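## Task

Pick up the cardboard box and the foam block from the floor and set both on the coffee table. Then open the gripper and back the robot away. The robot must not tip over or finish leaning, or the task fails. Anything that stays on the table only because the robot is holding or propping it does not count.

## Robot and tools

Robot: a Hello Robot Stretch 3 with a single arm. It has a two-wheel base (0.33 m long, 0.34 m wide), a lift that rides up a mast, and a telescoping arm that sticks out of the robot's right side. The base cannot slide sideways, so the gripper is moved forward or back by driving. Turns in place pivot about the midpoint of the drive wheels, 0.05 m behind the front edge. With the arm pulled in and the wrist folded, the wrist overhangs the right side by up to 0.06 m and a turn sweeps a 0.28 m radius. A level, unfolded gripper reaches past that circle. Loose objects may occasionally get nudged by something else.

Frames: the base frame sits on the floor between the drive wheels, with x ahead, y to the left and z up. The odometry frame is the base frame as it was when the scene began. hand_pose is given in the base frame, at the point where the closed fingertips meet. With all wrist joints at zero, the hand's x axis is up, its y axis runs back along the arm toward the mast, and its z axis faces the rear. The fingertip pads are round and 0.04 m across.

execute_actions: "actions" is a list holding one action, or none (an empty list only reports state and images). "cameras" is optional and picks which images come back: head_camera, nav_camera, wrist_camera or all. Leaving it out, null or ["all"] gives every camera; [] gives none. An action may contain "base", "joints" and "contact_limits", and all of its motions start at once.
- base: exactly one key. translate_m is a straight drive in metres, -1 to 1, an offset from where the base last reported itself, with forward positive. rotate_rad is a turn in place in radians, -3.2 to 3.2, an offset with left (counter-clockwise seen from above) positive.
- joints: absolute targets by name, not offsets. lift_m 0 to 1.1 m (arm height). arm_m 0 to 0.52 m (extension). wrist_yaw_rad -1.345 to 4.42 (0 = along the arm, positive swings toward the front, 3.0 = folded over the base). wrist_pitch_rad -1.57 to 0.451 (0 level, negative tips fingers down). wrist_roll_rad -2.911 to 2.911 (0 = fingers side by side and level). gripper_m -0.089 to 0.179 (bigger is wider; the real fingertip gap is 0.007 smaller near closed and 0.025 smaller wide open, and zero below 0.007). head_pan_rad -3.953 to 1.73 (0 forward, positive left, -1.57 looks along the arm). head_tilt_rad -1.53 to 0.419 (negative looks down). Done tolerances: lift and arm ±0.004, gripper ±0.004, wrist yaw/roll ±0.02, pitch ±0.05, head ±0.02.
- contact_limits: only arm_m, a motor effort percentage from 1 to 100. The arm stops (contact_stop) when its effort reaches that value (negative when retracting), and until the next action it also limits how hard the arm holds. Very low values stop it immediately.
An action runs at most 15 s. A joint or base left out may keep driving toward an earlier target without status showing it. An unknown key or out-of-range number rejects the whole call, and nothing moves. If a call reports a stop, the rest of that reply's motion, wait and finished_scene calls are skipped.

wait: "seconds" 0 to 10. Commands nothing new and returns the same report as an empty action.

zoom_image: "camera" plus "region" [x0, y0, x1, y1] in pixels from the image's top-left, at most 504 by 504. Only works on full images from the latest result in this scene.

finished_scene: "scene" is 1 or 2. It ends that scene for good, says whether the task succeeded and gives the next scene's task. Sending a reply with no tool call ends all remaining scenes.

Results: base_status and joint_status say how each motion ended. done: reached the target (for the base, the wheels turned enough, slipping included). off_target: stopped short and may still be pushing. contact_stop, time_out and torque_fault drop the target. The arm and lift contact-stop when they press hard, then go limp until commanded again; a limp lift can sink under load or keep pressing, and closing fingers on a surface can push it up. The base, wrist and head never contact-stop. A wrist servo strained for several seconds cuts out for 10 s (torque_fault). on_its_own covers things not commanded in this call; its "held at" is a target, not a position. joint_positions gives the readings. motor_effort is in percent, positive toward larger values, with the action's peak in brackets; it carries fixed and random errors, and positive wheel effort means pushing forward. lidar_m: 12 distances in metres in 30 degree sectors from the base origin, the 1st straight ahead and counting counter-clockwise (4th left, 7th behind, 10th right), "-" for nothing seen. It scans at 0.17 m height (table legs, not tops), range 0.15 to 12 m, misses clear or thin things, and is partly blocked by the robot, especially with the lift low. wrist_depth_mm (45 to 1000) and head_depth_mm (280 to 4000, sideways image) are 7 by 7 grids of median depth, read from the top left. base_odometry counts wheel turns; heading is -3.142 to 3.142, positive left. turned_by_wheels and turned_by_imu give the turn since the last report. base_tilt is in degrees with forward and right leans positive, about ±4 degrees fixed error. The pictures line lists the cameras in image order. Calibration is given for each camera (head_camera 896x504, nav_camera 672x504 fisheye, wrist_camera 644x364); head and nav follow the head joints, and the wrist camera rides on the gripper.

Speed: the base is fast (0.30 m/s, 1.9 rad/s) only when stowed: lift_m under 0.30, arm_m under 0.03, wrist_yaw_rad over 2.54. Otherwise 0.10 m/s and 0.63 rad/s.

Gripper: to grasp, command a value below the object's width (lower squeezes harder, but a stall guard may weaken the hold). To release, command at least 0.02 above where the fingers met the object. The readings do not confirm a grasp; to squeeze again, send a new value.

Avoid: folding or unfolding the wrist unless lift_m is 0.32 to 0.95, pitch -0.4 and roll about 0. After folding, the lift may go down to 0.25. With yaw under -0.4, keep pitch at -0.5 or below. Arm pushes against solid things with the gripper above about 0.45 m can tip the robot, more so with higher limits or a second push. Don't drive while gripping or pushing something fixed. Snagging furniture, especially in reverse, can tip it; undo in small steps, free the gripper, and lower lift_m to about 0.2 if still tilted.

Each tool is called after "Emit:" in YAML: its name, and indented under it one key for each argument.

## Session

Emit:
execute_actions:
  actions: []

Scene clock: 0.00 s.
base_odometry: x=+0.000 y=+0.000 heading=+0.000 (m, m, rad; odometry frame)
turned_by_wheels: +0.000 (rad since the last result)
turned_by_imu: +0.000 (rad since the last result)
base_tilt: forward=-1.8 right=+1.0 (deg)
lidar_m: 2.02 1.57 2.04 2.05 2.11 1.82 1.42 1.53 2.20 1.69 1.88 2.12
head_depth_mm: 1904 1960 1997 2005 2046 2048 2010 / 1913 1959 1975 2027 2035 2070 1987 / 1941 1967 1999 2001 2023 2064 2003 / 1930 1960 1960 1993 2038 2038 1959 / 1932 1944 1973 1999 2006 2030 1948 / 1924 1920 1950 1989 2004 2017 1938 / 1909 1940 1966 1955 1979 2013 1901
base_status: not commanded
joint_positions: lift_m=+0.425 arm_m=-0.001 wrist_yaw_rad=+3.082 wrist_pitch_rad=-0.500 wrist_roll_rad=-0.009 gripper_m=+0.037 head_pan_rad=+0.002 head_tilt_rad=-0.010
joint_status: not commanded
motor_effort: left_wheel=+1 right_wheel=+0 lift_m=+21 arm_m=+0 wrist_yaw_rad=+1 wrist_pitch_rad=+4 wrist_roll_rad=+0 gripper_m=-1 head_pan_rad=+0 head_tilt_rad=+1 (%)
hand_pose: x=-0.0085 y=+0.0694 z=+0.4195 quat_wxyz=(+0.195, +0.687, +0.155, +0.683) (m; base frame)
wrist_depth_mm: - - - - - - - / - - - - - - - / - - - - - - - / 916 884 874 849 854 833 817 / 747 738 726 700 714 693 674 / 632 621 616 613 574 593 584 / 551 542 - - 522 516 517
pictures: head_camera (sideways: a quarter turn clockwise sets it upright), nav_camera (sideways: a quarter turn counterclockwise sets it upright), wrist_camera
Images, in order (width x height): head_camera 896x504, nav_camera 672x504, wrist_camera 644x364.

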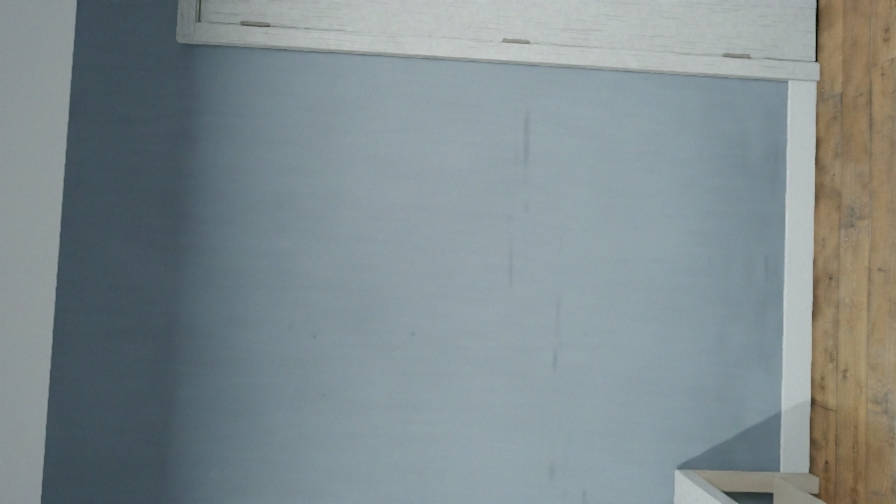

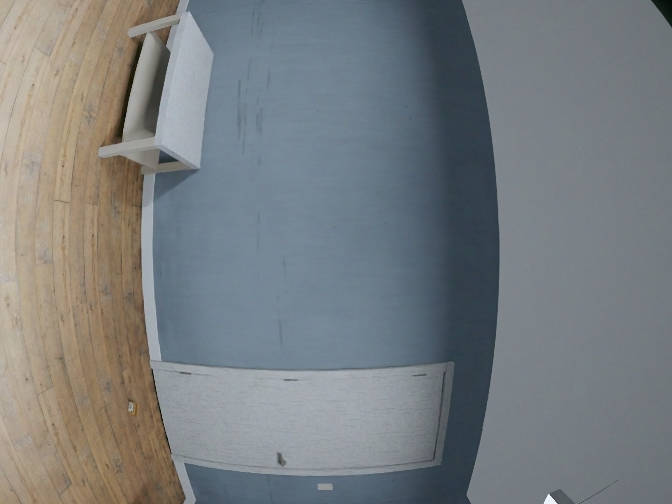

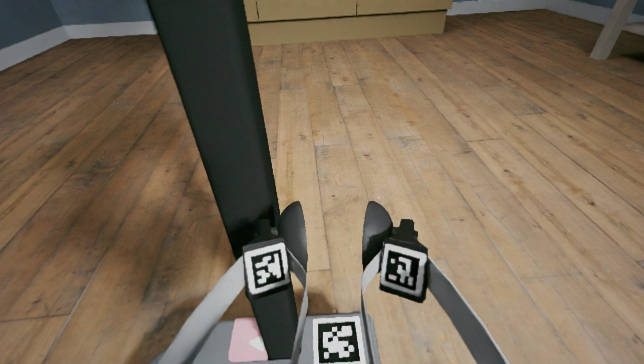

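Table is front-left. Look around.

Emit:
execute_actions:
  actions:
    - {"joints":{"head_pan_rad":-1.4,"head_tilt_rad":-0.8}}
  cameras: ["nav_camera","head_camera"]

Emit:
execute_actions:
  actions:
    - {"joints":{"head_pan_rad":-3.0,"head_tilt_rad":-0.8}}
  cameras: ["nav_camera","head_camera"]

Scene clock: 4.00 s.
base_odometry: x=+0.000 y=+0.000 heading=+0.000 (m, m, rad; odometry frame)
turned_by_wheels: +0.000 (rad since the last result)
turned_by_imu: +0.001 (rad since the last result)
base_tilt: forward=-1.9 right=+1.0 (deg)
lidar_m: 2.02 1.57 2.04 2.06 2.11 1.82 1.43 1.53 2.20 1.69 1.88 2.11
head_depth_mm: 1700 1461 2131 1772 1464 1270 1124 / 1711 1445 2188 1750 1481 1280 1127 / 1696 1447 2158 1765 1472 1273 1145 / 1746 2137 2140 1754 1474 1261 1153 / 1778 2194 2127 1728 1463 1253 1108 / 1763 2214 2133 1726 1450 1256 1106 / 1733 1916 2079 1720 1444 1251 1089
base_status: not commanded
joint_positions: lift_m=+0.425 arm_m=-0.001 wrist_yaw_rad=+3.082 wrist_pitch_rad=-0.500 wrist_roll_rad=-0.009 gripper_m=+0.037 head_pan_rad=-1.393 head_tilt_rad=-0.790
joint_status: all done
motor_effort: left_wheel=+1(1) right_wheel=+0(0) lift_m=+21(22) arm_m=+0(1) wrist_yaw_rad=+0(1) wrist_pitch_rad=+4(4) wrist_roll_rad=+0(0) gripper_m=-1(1) head_pan_rad=-3(41) head_tilt_rad=-3(27) (%)
hand_pose: x=-0.0085 y=+0.0694 z=+0.4195 quat_wxyz=(+0.195, +0.687, +0.155, +0.683) (m; base frame)
wrist_depth_mm: - - - - - - - / - - - - - - - / - - - - - - - / 912 877 891 860 845 824 814 / 748 742 728 713 707 693 677 / 633 619 619 616 582 593 584 / 547 543 - - 521 525 513
pictures: head_camera (sideways: a quarter turn clockwise sets it upright), nav_camera (sideways: a quarter turn counterclockwise sets it upright)
camera_calibration (this result's frames):
head_camera: T_world_to_cam=[[-0.185711, 0.721166, -0.667406, 0.889407], [0.973452, 0.227521, -0.025022, 0.0366614], [0.133804, -0.654334, -0.744273, 0.927298], [0, 0, 0, 1]] pos_world=[0.00540818, -0.0429889, 1.28468]
nav_camera: T_world_to_cam=[[0.121797, -0.682217, 0.720934, -0.897565], [-0.97759, -0.208108, -0.031775, 0.0985751], [0.17171, -0.700907, -0.692275, 0.861711], [0, 0, 0, 1]] pos_world=[0.0577223, 0.0121604, 1.24676]
Images, in order (width x height): head_camera 896x504, nav_camera 672x504.

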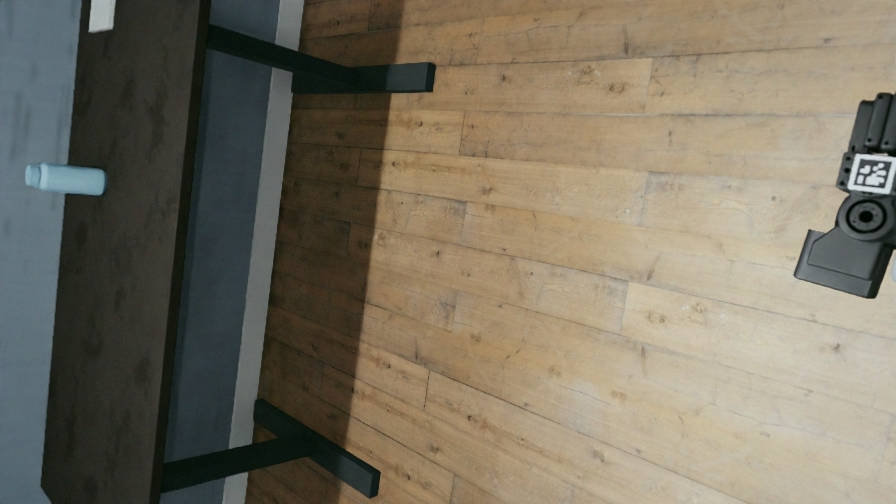

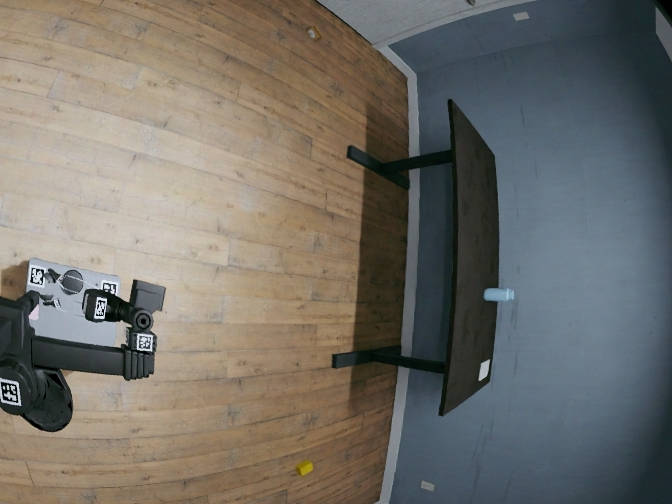

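Scene clock: 5.33 s.
base_odometry: x=+0.000 y=+0.000 heading=+0.000 (m, m, rad; odometry frame)
turned_by_wheels: +0.000 (rad since the last result)
turned_by_imu: +0.000 (rad since the last result)
base_tilt: forward=-1.8 right=+0.9 (deg)
lidar_m: 2.02 1.57 2.04 2.06 2.11 1.82 1.42 1.53 2.21 1.68 1.88 2.12
head_depth_mm: 1454 1664 1945 1757 1494 1279 1137 / 1414 1625 1958 1760 1467 1269 - / 1455 1680 1867 1770 1464 1288 - / 1470 1705 1930 1758 1459 1263 1149 / 1499 1735 1906 1735 1447 1251 1143 / 1494 1694 1900 1728 1451 1252 1145 / 1423 1839 2033 1722 1450 1247 1097
base_status: not commanded
joint_positions: lift_m=+0.425 arm_m=-0.001 wrist_yaw_rad=+3.082 wrist_pitch_rad=-0.500 wrist_roll_rad=-0.009 gripper_m=+0.037 head_pan_rad=-2.993 head_tilt_rad=-0.790
joint_status: all done
motor_effort: left_wheel=+0(0) right_wheel=+0(0) lift_m=+21(21) arm_m=+0(0) wrist_yaw_rad=+0(0) wrist_pitch_rad=+4(4) wrist_roll_rad=+0(0) gripper_m=+0(1) head_pan_rad=-3(41) head_tilt_rad=-4(5) (%)
hand_pose: x=-0.0085 y=+0.0694 z=+0.4195 quat_wxyz=(+0.195, +0.687, +0.155, +0.683) (m; base frame)
wrist_depth_mm: - - - - - - - / - - - - - - - / - - - - - - - / 914 884 886 845 846 830 814 / 756 734 714 719 719 695 682 / 638 623 625 607 579 585 585 / 555 545 - - 529 513 516
pictures: head_camera (sideways: a quarter turn clockwise sets it upright), nav_camera (sideways: a quarter turn counterclockwise sets it upright)
camera_calibration (this result's frames):
head_camera: T_world_to_cam=[[0.726556, 0.164615, -0.667096, 0.883439], [0.19901, -0.979678, -0.0250005, 0.0413576], [-0.657655, -0.114595, -0.744552, 0.932487], [0, 0, 0, 1]] pos_world=[-0.0368433, 0.00194786, 1.28466]
nav_camera: T_world_to_cam=[[-0.68578, -0.101869, 0.720645, -0.892262], [-0.179462, 0.983251, -0.0317882, 0.0937237], [-0.705337, -0.151128, -0.692575, 0.867452], [0, 0, 0, 1]] pos_world=[0.0167706, -0.0519519, 1.24676]
Images, in order (width x height): head_camera 896x504, nav_camera 672x504.

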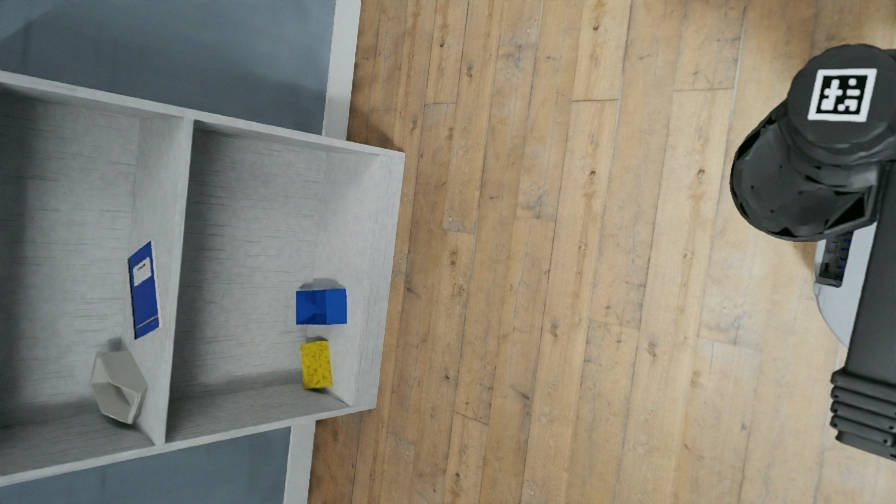

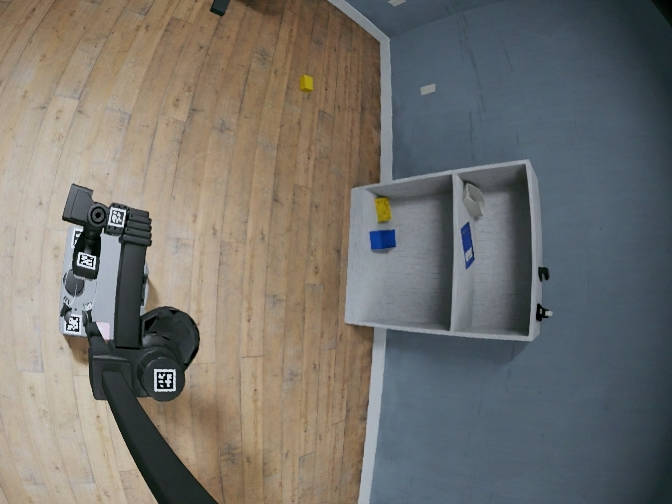

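Emit:
execute_actions:
  actions:
    - {"joints":{"lift_m":0.26,"head_pan_rad":-1.7,"head_tilt_rad":-1.0},"base":{"rotate_rad":0.608}}
  cameras: []

Emit:
execute_actions:
  actions:
    - {"base":{"translate_m":-1.0}}
  cameras: []

Emit:
execute_actions:
  actions:
    - {"base":{"translate_m":-0.33}}
  cameras: []

Emit:
execute_actions:
  actions:
    - {"joints":{"lift_m":0.36,"wrist_pitch_rad":-0.4}}
  cameras: []

Emit:
execute_actions:
  actions:
    - {"joints":{"wrist_yaw_rad":0,"gripper_m":0.15}}

Scene clock: 19.83 s.
base_odometry: x=+0.000 y=+0.000 heading=+0.608 (m, m, rad; odometry frame)
turned_by_wheels: +0.608 (rad since the last result)
turned_by_imu: +0.606 (rad since the last result)
base_tilt: forward=-1.8 right=+1.0 (deg)
lidar_m: 1.57 2.12 2.06 2.15 1.78 1.42 1.56 2.16 1.69 1.88 2.08 2.02
head_depth_mm: 1870 2013 1741 1499 1330 1196 1104 / 1974 2038 1724 1511 1338 1209 1115 / 2074 2024 1729 1500 1328 1233 - / 2168 1973 1721 1495 1326 1224 - / 2270 1959 1711 1497 1320 1184 1085 / 2318 2008 1696 1475 1324 1187 1077 / 2397 1975 1687 1475 1324 1185 1066
base_status: done
joint_positions: lift_m=+0.260 arm_m=-0.001 wrist_yaw_rad=+3.082 wrist_pitch_rad=-0.500 wrist_roll_rad=-0.009 gripper_m=+0.037 head_pan_rad=-1.707 head_tilt_rad=-0.988
joint_status: all done
motor_effort: left_wheel=-1(6) right_wheel=+2(8) lift_m=+14(18) arm_m=+0(1) wrist_yaw_rad=-1(0) wrist_pitch_rad=+4(4) wrist_roll_rad=+0(0) gripper_m=-2(0) head_pan_rad=+3(43) head_tilt_rad=-4(16) (%)
hand_pose: x=-0.0085 y=+0.0694 z=+0.2552 quat_wxyz=(+0.195, +0.687, +0.155, +0.683) (m; base frame)
wrist_depth_mm: - - - - - - - / - - - - - 973 948 / 806 806 - 773 741 726 708 / 641 621 615 596 592 576 577 / 528 528 - 526 497 484 478 / 458 - - - - 414 410 / - - - - 368 365 363
pictures: none
No camera images: the call's "cameras" was empty. Leave "cameras" out to get every camera's image.

Scene clock: 24.77 s.
base_odometry: x=-0.821 y=-0.571 heading=+0.608 (m, m, rad; odometry frame)
turned_by_wheels: +0.000 (rad since the last result)
turned_by_imu: -0.002 (rad since the last result)
base_tilt: forward=-2.0 right=+1.0 (deg)
lidar_m: 2.56 2.66 2.58 0.87 0.66 0.59 0.93 1.30 1.57 1.24 2.07 2.84
head_depth_mm: 1413 1648 1707 1510 1332 1207 1099 / 1464 1737 1705 1508 1316 1189 1115 / 1137 1833 1709 1506 1322 1228 - / 1040 1435 1677 1492 1331 1242 - / 1038 1949 1692 1484 1325 1186 1078 / 1032 1979 1698 1473 1310 1186 1077 / 1086 1971 1695 1479 1321 1187 1077
base_status: done
joint_positions: lift_m=+0.260 arm_m=-0.001 wrist_yaw_rad=+3.082 wrist_pitch_rad=-0.500 wrist_roll_rad=-0.009 gripper_m=+0.037 head_pan_rad=-1.707 head_tilt_rad=-0.988
joint_status: not commanded
motor_effort: left_wheel=-1(10) right_wheel=+2(6) lift_m=+14(14) arm_m=+0(0) wrist_yaw_rad=-1(0) wrist_pitch_rad=+4(4) wrist_roll_rad=+0(0) gripper_m=-1(0) head_pan_rad=+3(3) head_tilt_rad=-4(5) (%)
hand_pose: x=-0.0085 y=+0.0694 z=+0.2552 quat_wxyz=(+0.195, +0.687, +0.155, +0.683) (m; base frame)
wrist_depth_mm: 648 773 - - - - - / 635 761 - - - 985 938 / 547 628 - 766 736 719 720 / 523 608 618 605 592 583 567 / 502 523 - 524 495 488 476 / 463 - - - - 422 414 / - - - - 368 366 360
pictures: none
No camera images: the call's "cameras" was empty. Leave "cameras" out to get every camera's image.

Scene clock: 27.53 s.
base_odometry: x=-1.092 y=-0.760 heading=+0.608 (m, m, rad; odometry frame)
turned_by_wheels: +0.000 (rad since the last result)
turned_by_imu: +0.000 (rad since the last result)
base_tilt: forward=-1.8 right=+1.0 (deg)
lidar_m: 2.87 2.84 2.13 0.51 0.48 0.30 0.64 0.90 1.40 1.23 2.05 3.10
head_depth_mm: 1247 1443 1663 1512 1338 1194 1107 / 1307 1548 1711 1505 1337 1202 1122 / 1382 1632 1703 1496 1333 1232 - / 1450 1757 1711 1499 1299 1230 - / 1517 1854 1688 1484 1324 1185 1076 / 1056 1498 1655 1492 1320 1184 1082 / 1021 1877 1690 1466 1315 1190 1088
base_status: done
joint_positions: lift_m=+0.260 arm_m=-0.001 wrist_yaw_rad=+3.082 wrist_pitch_rad=-0.500 wrist_roll_rad=-0.009 gripper_m=+0.037 head_pan_rad=-1.707 head_tilt_rad=-0.988
joint_status: not commanded
motor_effort: left_wheel=+0(10) right_wheel=+2(8) lift_m=+14(14) arm_m=+1(0) wrist_yaw_rad=+1(0) wrist_pitch_rad=+4(4) wrist_roll_rad=+1(0) gripper_m=-1(2) head_pan_rad=+3(3) head_tilt_rad=-4(4) (%)
hand_pose: x=-0.0085 y=+0.0694 z=+0.2552 quat_wxyz=(+0.195, +0.687, +0.155, +0.683) (m; base frame)
wrist_depth_mm: 450 512 790 889 - - - / 260 561 - 789 - 957 937 / 284 515 - 672 744 722 716 / 384 429 462 594 598 580 568 / 504 388 - 528 499 485 477 / 455 - - - - 412 414 / - - - - 367 365 361
pictures: none
No camera images: the call's "cameras" was empty. Leave "cameras" out to get every camera's image.

Scene clock: 29.27 s.
base_odometry: x=-1.092 y=-0.760 heading=+0.608 (m, m, rad; odometry frame)
turned_by_wheels: +0.000 (rad since the last result)
turned_by_imu: +0.000 (rad since the last result)
base_tilt: forward=-1.8 right=+0.9 (deg)
lidar_m: 2.87 2.83 2.13 0.51 0.48 0.30 0.64 0.89 1.40 1.23 2.05 3.10
head_depth_mm: 1245 1450 1653 1508 1331 1195 1100 / 1305 1535 1697 1511 1337 1196 1118 / 1374 1636 1724 1494 1326 1237 - / 1435 1745 1712 1493 1311 1244 - / 1509 1833 1692 1490 1326 1193 1078 / 1066 1492 1639 1475 1313 1187 1075 / 1022 1870 1696 1486 1309 1186 1074
base_status: not commanded
joint_positions: lift_m=+0.360 arm_m=-0.001 wrist_yaw_rad=+3.082 wrist_pitch_rad=-0.423 wrist_roll_rad=-0.009 gripper_m=+0.037 head_pan_rad=-1.707 head_tilt_rad=-0.988
joint_status: all done
motor_effort: left_wheel=-1(2) right_wheel=+2(2) lift_m=+28(29) arm_m=+0(0) wrist_yaw_rad=+1(0) wrist_pitch_rad=+6(8) wrist_roll_rad=+0(0) gripper_m=-1(1) head_pan_rad=+3(4) head_tilt_rad=-4(5) (%)
hand_pose: x=-0.0079 y=+0.0798 z=+0.3712 quat_wxyz=(+0.169, +0.692, +0.128, +0.690) (m; base frame)
wrist_depth_mm: 445 509 791 873 - - - / 449 546 - 946 - - - / 273 582 - 898 - - - / 329 587 648 753 825 817 810 / 470 482 561 689 684 668 664 / 542 432 479 579 549 558 558 / 510 493 - - 492 481 479
pictures: none
No camera images: the call's "cameras" was empty. Leave "cameras" out to get every camera's image.

Scene clock: 31.83 s.
base_odometry: x=-1.092 y=-0.760 heading=+0.608 (m, m, rad; odometry frame)
turned_by_wheels: +0.000 (rad since the last result)
turned_by_imu: +0.000 (rad since the last result)
base_tilt: forward=-1.7 right=+0.9 (deg)
lidar_m: 2.88 2.83 2.13 0.51 0.48 0.30 0.64 0.89 1.40 1.23 2.05 3.11
head_depth_mm: 1242 1451 1661 1500 1344 1204 1102 / 1308 1528 1703 1502 1336 1200 1121 / 1378 1655 1705 1482 1328 1244 - / 1458 1765 1700 1490 1321 - - / 1526 1841 1677 1477 1325 1181 1080 / 1059 1493 1649 1492 1317 1188 1080 / 1028 1880 1689 1485 1320 1185 1080
base_status: not commanded
joint_positions: lift_m=+0.360 arm_m=-0.001 wrist_yaw_rad=+0.002 wrist_pitch_rad=-0.423 wrist_roll_rad=-0.009 gripper_m=+0.150 head_pan_rad=-1.707 head_tilt_rad=-0.988
joint_status: all done
motor_effort: left_wheel=-2(1) right_wheel=+2(2) lift_m=+28(28) arm_m=+0(0) wrist_yaw_rad=-1(2) wrist_pitch_rad=+6(6) wrist_roll_rad=+0(0) gripper_m=-1(95) head_pan_rad=+4(3) head_tilt_rad=-6(4) (%)
hand_pose: x=-0.0210 y=-0.3674 z=+0.3712 quat_wxyz=(+0.695, +0.150, -0.688, -0.147) (m; base frame)
wrist_depth_mm: - - - - - 918 825 / - - - - - - 872 / - - - - - - 932 / 904 885 883 844 858 827 822 / 714 733 688 688 675 690 667 / 600 - 582 570 572 553 554 / 524 500 499 496 472 485 485
pictures: head_camera (sideways: a quarter turn clockwise sets it upright), nav_camera (sideways: a quarter turn counterclockwise sets it upright), wrist_camera
camera_calibration (this result's frames):
head_camera: T_world_to_cam=[[0.061769, 0.859227, -0.507852, 0.680024], [0.99668, -0.0801426, -0.0143678, 0.0226442], [-0.0530458, -0.505278, -0.861325, 1.08062], [0, 0, 0, 1]] pos_world=[-0.00725115, -0.0364675, 1.27644]
nav_camera: T_world_to_cam=[[-0.112102, -0.813878, 0.57012, -0.699627], [-0.993161, 0.110596, -0.0374017, 0.105987], [-0.0326125, -0.570414, -0.82071, 1.02997], [0, 0, 0, 1]] pos_world=[0.0604223, 0.00637613, 1.24814]
wrist_camera: T_world_to_cam=[[-0.999488, -0.0306248, -0.00928662, -0.0231791], [-0.00948601, 0.560667, -0.827987, 0.547899], [0.0305637, -0.827475, -0.560671, 0.0719815], [0, 0, 0, 1]] pos_world=[-0.0201698, -0.248336, 0.493796]
Images, in order (width x height): head_camera 896x504, nav_camera 672x504, wrist_camera 644x364.

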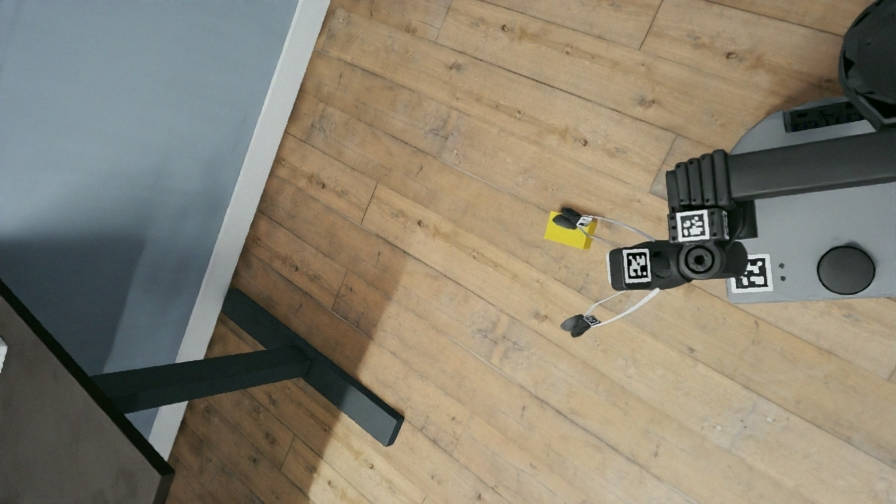

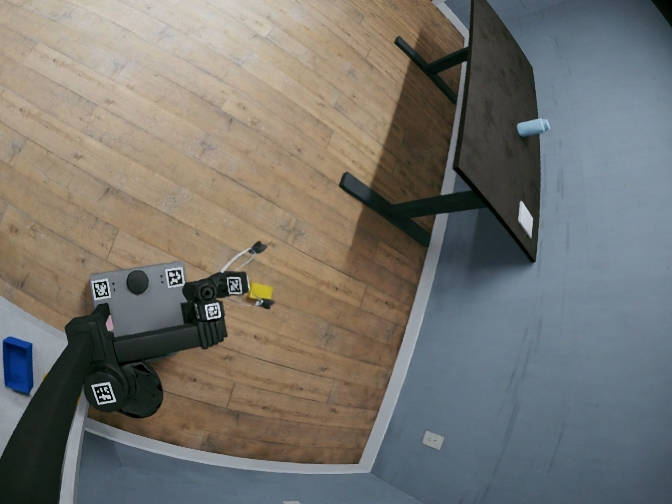

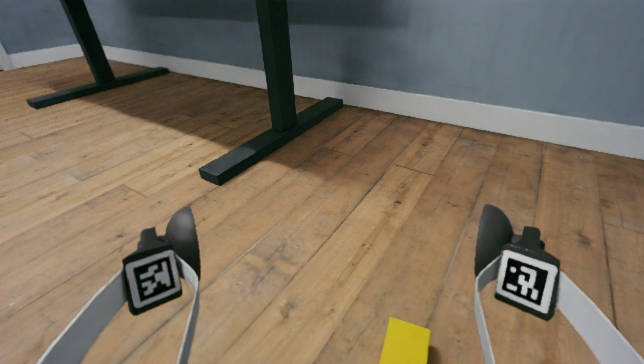

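Emit:
execute_actions:
  actions:
    - {"joints":{"wrist_yaw_rad":-0.45,"wrist_pitch_rad":-0.65,"arm_m":0.05,"lift_m":0.2}}
  cameras: ["head_camera","wrist_camera"]

Scene clock: 40.13 s.
base_odometry: x=-1.092 y=-0.760 heading=+0.608 (m, m, rad; odometry frame)
turned_by_wheels: +0.000 (rad since the last result)
turned_by_imu: +0.001 (rad since the last result)
base_tilt: forward=-1.7 right=+0.9 (deg)
lidar_m: 2.88 2.83 2.13 0.51 0.48 0.30 0.64 0.89 1.40 1.23 2.05 3.10
head_depth_mm: 1251 1439 1668 1509 1338 1203 1095 / 1305 1542 1710 1497 1342 1201 1113 / 1375 1635 1714 1501 1327 1236 - / 1454 1737 1695 1487 1321 - - / 1519 1863 1699 1500 1319 1187 1077 / 1058 1486 1657 1481 1317 1183 1078 / 1020 1890 1698 1475 1321 1185 1079
base_status: not commanded
joint_positions: lift_m=+0.200 arm_m=+0.050 wrist_yaw_rad=-0.448 wrist_pitch_rad=-0.660 wrist_roll_rad=-0.009 gripper_m=+0.150 head_pan_rad=-1.707 head_tilt_rad=-0.988
joint_status: all done
motor_effort: left_wheel=-1(1) right_wheel=+2(2) lift_m=+14(25) arm_m=+4(7) wrist_yaw_rad=-1(1) wrist_pitch_rad=+3(9) wrist_roll_rad=+0(0) gripper_m=+0(1) head_pan_rad=+3(3) head_tilt_rad=-4(4) (%)
hand_pose: x=-0.1029 y=-0.3637 z=+0.1631 quat_wxyz=(+0.605, +0.077, -0.700, -0.372) (m; base frame)
wrist_depth_mm: 740 795 785 760 738 703 688 / 624 621 609 585 579 564 545 / 511 501 489 484 468 463 456 / 434 423 414 397 398 395 390 / 370 374 361 323 351 356 338 / 327 - 319 315 309 301 304 / 296 289 284 282 278 275 274
pictures: head_camera (sideways: a quarter turn clockwise sets it upright), wrist_camera
camera_calibration (this result's frames):
head_camera: T_world_to_cam=[[0.061769, 0.859227, -0.507852, 0.680024], [0.99668, -0.0801426, -0.0143679, 0.0226442], [-0.0530458, -0.505278, -0.861324, 1.08062], [0, 0, 0, 1]] pos_world=[-0.00725115, -0.0364675, 1.27644]
wrist_camera: T_world_to_cam=[[-0.911829, 0.41027, -0.0156905, 0.0636478], [0.313089, 0.670106, -0.673003, 0.420425], [-0.265599, -0.618577, -0.739473, 0.0355139], [0, 0, 0, 1]] pos_world=[-0.0641622, -0.285874, 0.310208]
Images, in order (width x height): head_camera 896x504, wrist_camera 644x364.

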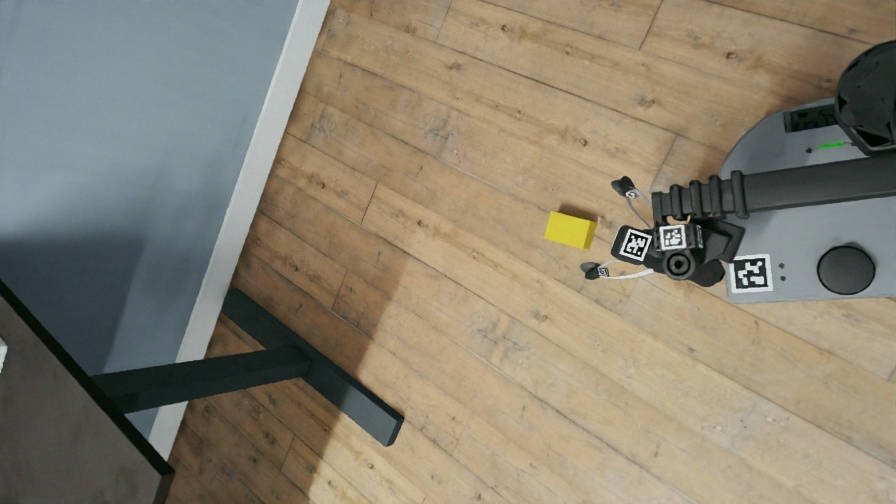

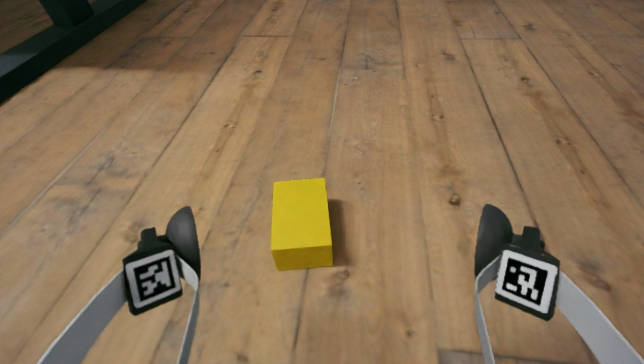

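Emit:
execute_actions:
  actions:
    - {"joints":{"wrist_yaw_rad":-0.5,"arm_m":0.16,"lift_m":0.13}}
  cameras: []

Emit:
execute_actions:
  actions:
    - {"joints":{"lift_m":0.065}}
  cameras: ["head_camera","wrist_camera"]

Scene clock: 46.30 s.
base_odometry: x=-1.092 y=-0.760 heading=+0.608 (m, m, rad; odometry frame)
turned_by_wheels: +0.000 (rad since the last result)
turned_by_imu: +0.001 (rad since the last result)
base_tilt: forward=-1.8 right=+1.0 (deg)
lidar_m: 2.88 2.83 2.13 0.51 0.48 0.31 0.64 0.90 1.40 1.23 2.06 3.10
head_depth_mm: 1252 1460 1677 1507 1345 1198 1096 / 1304 1546 1705 1502 1329 1203 1112 / 1374 1640 1715 1499 1339 1225 - / 1454 1741 1711 1489 1371 1212 - / 1523 1860 1686 1489 1319 1194 1080 / 1065 1483 1644 1478 1319 1186 1070 / 1025 1872 1684 1474 1318 1186 1080
base_status: not commanded
joint_positions: lift_m=+0.130 arm_m=+0.160 wrist_yaw_rad=-0.499 wrist_pitch_rad=-0.660 wrist_roll_rad=-0.009 gripper_m=+0.150 head_pan_rad=-1.707 head_tilt_rad=-0.988
joint_status: all done
motor_effort: left_wheel=-1(0) right_wheel=+2(2) lift_m=+14(13) arm_m=+5(7) wrist_yaw_rad=+0(3) wrist_pitch_rad=+3(3) wrist_roll_rad=+0(0) gripper_m=+0(1) head_pan_rad=+3(3) head_tilt_rad=-4(4) (%)
hand_pose: x=-0.1113 y=-0.4693 z=+0.0930 quat_wxyz=(+0.595, +0.059, -0.702, -0.387) (m; base frame)
wrist_depth_mm: 597 612 601 580 566 549 531 / 483 472 467 458 446 432 422 / 394 390 385 372 365 360 349 / 331 328 321 316 310 305 301 / 287 289 278 223 271 273 263 / 252 - 245 198 234 231 235 / 230 222 219 194 210 213 212
pictures: none
No camera images: the call's "cameras" was empty. Leave "cameras" out to get every camera's image.

Scene clock: 47.73 s.
base_odometry: x=-1.092 y=-0.760 heading=+0.608 (m, m, rad; odometry frame)
turned_by_wheels: +0.000 (rad since the last result)
turned_by_imu: +0.000 (rad since the last result)
base_tilt: forward=-1.8 right=+0.9 (deg)
lidar_m: 2.89 2.83 2.13 0.51 0.48 0.30 0.64 0.89 1.40 1.24 2.05 3.10
head_depth_mm: 1245 1452 1674 1505 1330 1203 1093 / 1301 1533 1698 1499 1334 1199 1104 / 1379 1639 1710 1494 1337 1217 - / 1446 1743 1711 1481 1344 1191 - / 1525 1829 1680 1498 1321 1190 1088 / 1057 1488 1661 1489 1315 1183 1076 / 1030 1878 1700 1477 1321 1180 1078
base_status: not commanded
joint_positions: lift_m=+0.065 arm_m=+0.160 wrist_yaw_rad=-0.499 wrist_pitch_rad=-0.660 wrist_roll_rad=-0.009 gripper_m=+0.150 head_pan_rad=-1.707 head_tilt_rad=-0.988
joint_status: all done
motor_effort: left_wheel=-1(1) right_wheel=+2(2) lift_m=+14(16) arm_m=+4(4) wrist_yaw_rad=-1(1) wrist_pitch_rad=+3(3) wrist_roll_rad=+0(0) gripper_m=+1(0) head_pan_rad=+3(4) head_tilt_rad=-4(3) (%)
hand_pose: x=-0.1113 y=-0.4693 z=+0.0280 quat_wxyz=(+0.595, +0.059, -0.702, -0.387) (m; base frame)
wrist_depth_mm: 458 450 434 422 411 395 387 / 353 345 338 330 322 314 306 / 287 282 274 270 265 261 256 / 242 237 232 169 224 223 218 / 208 210 202 147 186 199 191 / 184 - 179 135 154 168 171 / 167 161 159 155 156 154 153
pictures: head_camera (sideways: a quarter turn clockwise sets it upright), wrist_camera
camera_calibration (this result's frames):
head_camera: T_world_to_cam=[[0.0617689, 0.859227, -0.507852, 0.680023], [0.99668, -0.0801425, -0.0143678, 0.0226441], [-0.0530457, -0.505278, -0.861325, 1.08062], [0, 0, 0, 1]] pos_world=[-0.00725114, -0.0364675, 1.27644]
wrist_camera: T_world_to_cam=[[-0.889848, 0.455987, -0.0157013, 0.121063], [0.346806, 0.653621, -0.672686, 0.398921], [-0.296473, -0.604033, -0.739762, -0.128532], [0, 0, 0, 1]] pos_world=[-0.0687271, -0.393583, 0.175166]
Images, in order (width x height): head_camera 896x504, wrist_camera 644x364.

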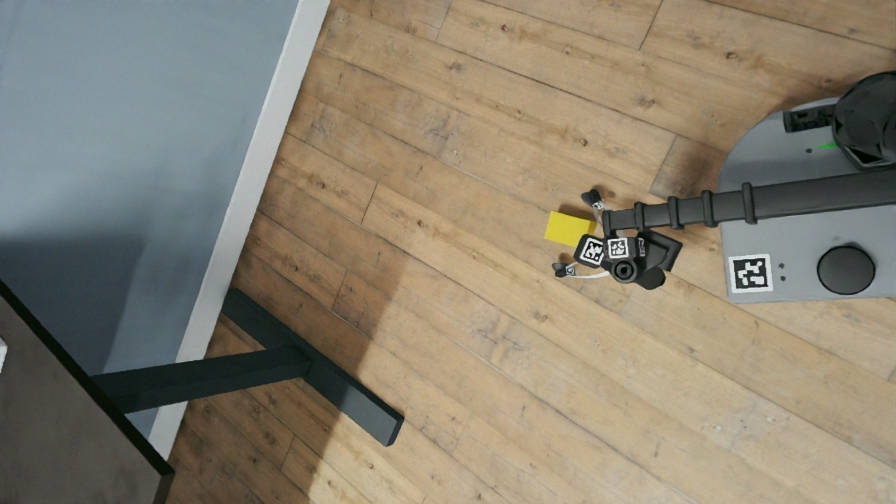

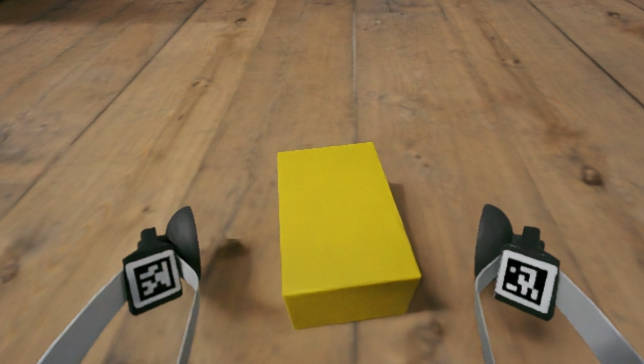

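Emit:
execute_actions:
  actions:
    - {"joints":{"gripper_m":0.03}}
  cameras: ["wrist_camera"]

Emit:
execute_actions:
  actions:
    - {"joints":{"lift_m":0.36,"arm_m":0.0,"wrist_yaw_rad":0,"wrist_pitch_rad":-0.4,"head_pan_rad":0,"head_tilt_rad":-0.5},"base":{"translate_m":0.25}}

Scene clock: 53.07 s.
base_odometry: x=-1.092 y=-0.760 heading=+0.608 (m, m, rad; odometry frame)
turned_by_wheels: +0.000 (rad since the last result)
turned_by_imu: +0.001 (rad since the last result)
base_tilt: forward=-1.8 right=+1.0 (deg)
lidar_m: 2.89 2.83 2.14 0.51 0.48 0.30 0.64 0.89 1.40 1.23 2.05 3.10
head_depth_mm: 1243 1459 1656 1497 1341 1201 1081 / 1307 1533 1699 1510 1330 1194 1111 / 1377 1643 1699 1504 1327 1222 - / 1449 1758 1709 1496 1343 1178 - / 1522 1856 1700 1489 1317 1191 1077 / 1061 1494 1650 1490 1325 1193 1074 / 1023 1910 1699 1492 1320 1183 1082
base_status: not commanded
joint_positions: lift_m=+0.065 arm_m=+0.160 wrist_yaw_rad=-0.499 wrist_pitch_rad=-0.662 wrist_roll_rad=-0.009 gripper_m=+0.031 head_pan_rad=-1.707 head_tilt_rad=-0.988
joint_status: all done
motor_effort: left_wheel=-1(1) right_wheel=+2(2) lift_m=+14(14) arm_m=+4(4) wrist_yaw_rad=-1(0) wrist_pitch_rad=+3(3) wrist_roll_rad=+0(0) gripper_m=-18(100) head_pan_rad=+3(3) head_tilt_rad=-5(3) (%)
hand_pose: x=-0.1111 y=-0.4690 z=+0.0276 quat_wxyz=(+0.594, +0.060, -0.702, -0.388) (m; base frame)
wrist_depth_mm: 454 444 434 419 407 392 382 / 352 343 335 328 322 311 305 / 285 280 276 269 264 259 255 / 239 237 233 168 223 223 218 / 207 204 203 145 151 193 191 / 182 180 170 134 142 171 169 / 164 161 159 155 156 154 152
pictures: wrist_camera
camera_calibration (this result's frames):
wrist_camera: T_world_to_cam=[[-0.889822, 0.456035, -0.0157494, 0.121088], [0.347437, 0.65474, -0.67127, 0.398986], [-0.295811, -0.602783, -0.741046, -0.127875], [0, 0, 0, 1]] pos_world=[-0.0687026, -0.393533, 0.174973]
Images, in order (width x height): wrist_camera 644x364.

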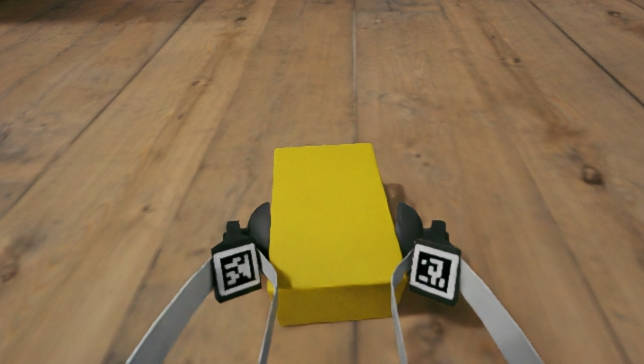

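Scene clock: 56.80 s.
base_odometry: x=-0.887 y=-0.617 heading=+0.608 (m, m, rad; odometry frame)
turned_by_wheels: +0.000 (rad since the last result)
turned_by_imu: +0.001 (rad since the last result)
base_tilt: forward=-1.9 right=+1.0 (deg)
lidar_m: 2.64 2.70 2.62 0.86 0.60 0.51 0.86 1.20 1.53 1.23 2.10 2.90
head_depth_mm: 2468 2677 2873 2587 1890 1496 1241 / 2625 2814 3052 2534 1880 1496 1247 / 2735 3049 3169 2535 1882 1483 1233 / 2946 3229 3143 2489 1853 1485 1234 / 3153 3445 3216 2531 1869 1475 1227 / 3376 3855 3740 2470 1847 1470 1223 / 3444 3723 3754 2439 1834 1448 1207
base_status: done
joint_positions: lift_m=+0.360 arm_m=+0.000 wrist_yaw_rad=-0.001 wrist_pitch_rad=-0.426 wrist_roll_rad=-0.009 gripper_m=+0.031 head_pan_rad=-0.007 head_tilt_rad=-0.507
joint_status: all done
motor_effort: left_wheel=-2(4) right_wheel=+1(8) lift_m=+29(29) arm_m=-3(3) wrist_yaw_rad=+0(3) wrist_pitch_rad=+7(10) wrist_roll_rad=+0(0) gripper_m=-17(16) head_pan_rad=+4(42) head_tilt_rad=+2(19) (%)
hand_pose: x=-0.0217 y=-0.3686 z=+0.3703 quat_wxyz=(+0.694, +0.150, -0.688, -0.150) (m; base frame)
wrist_depth_mm: - - - - - - 915 / - - - - - - 955 / - - - - - - - / 921 885 878 167 812 828 797 / 710 703 689 146 151 666 665 / 597 587 546 134 142 561 551 / 512 501 493 480 486 482 481
pictures: head_camera (sideways: a quarter turn clockwise sets it upright), nav_camera (sideways: a quarter turn counterclockwise sets it upright), wrist_camera
camera_calibration (this result's frames):
head_camera: T_world_to_cam=[[-0.527448, -0.0512975, -0.848037, 1.12693], [-0.0353808, 0.998636, -0.0384016, 0.0602458], [0.84885, 0.00974941, -0.528544, 0.642315], [0, 0, 0, 1]] pos_world=[0.0513016, -0.00861695, 1.29749]
nav_camera: T_world_to_cam=[[0.46444, -0.00425994, 0.885594, -1.11432], [0.032164, -0.999248, -0.0216747, 0.079276], [0.88502, 0.0385508, -0.463953, 0.560324], [0, 0, 0, 1]] pos_world=[0.019087, 0.0528684, 1.24852]
wrist_camera: T_world_to_cam=[[-0.999578, -0.0274803, -0.00939749, -0.0227197], [-0.00773987, 0.563929, -0.825787, 0.548234], [0.0279924, -0.825366, -0.563904, 0.0724712], [0, 0, 0, 1]] pos_world=[-0.0204955, -0.249975, 0.493378]
Images, in order (width x height): head_camera 896x504, nav_camera 672x504, wrist_camera 644x364.

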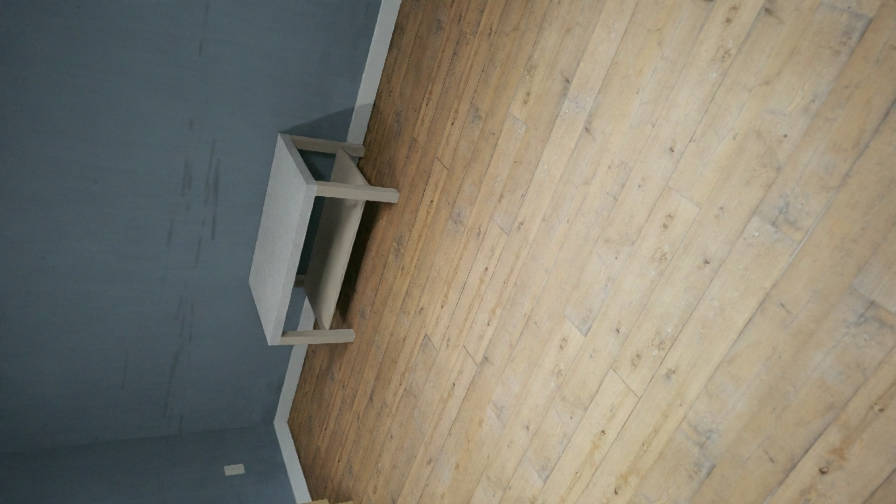

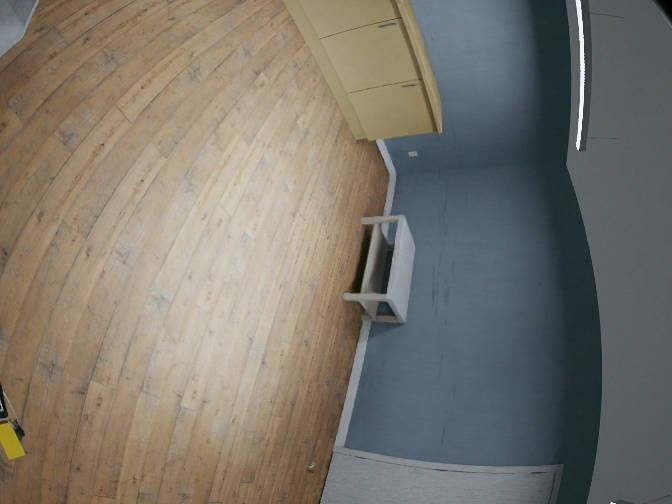

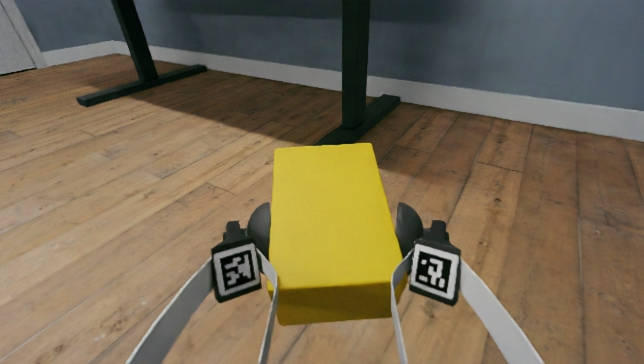

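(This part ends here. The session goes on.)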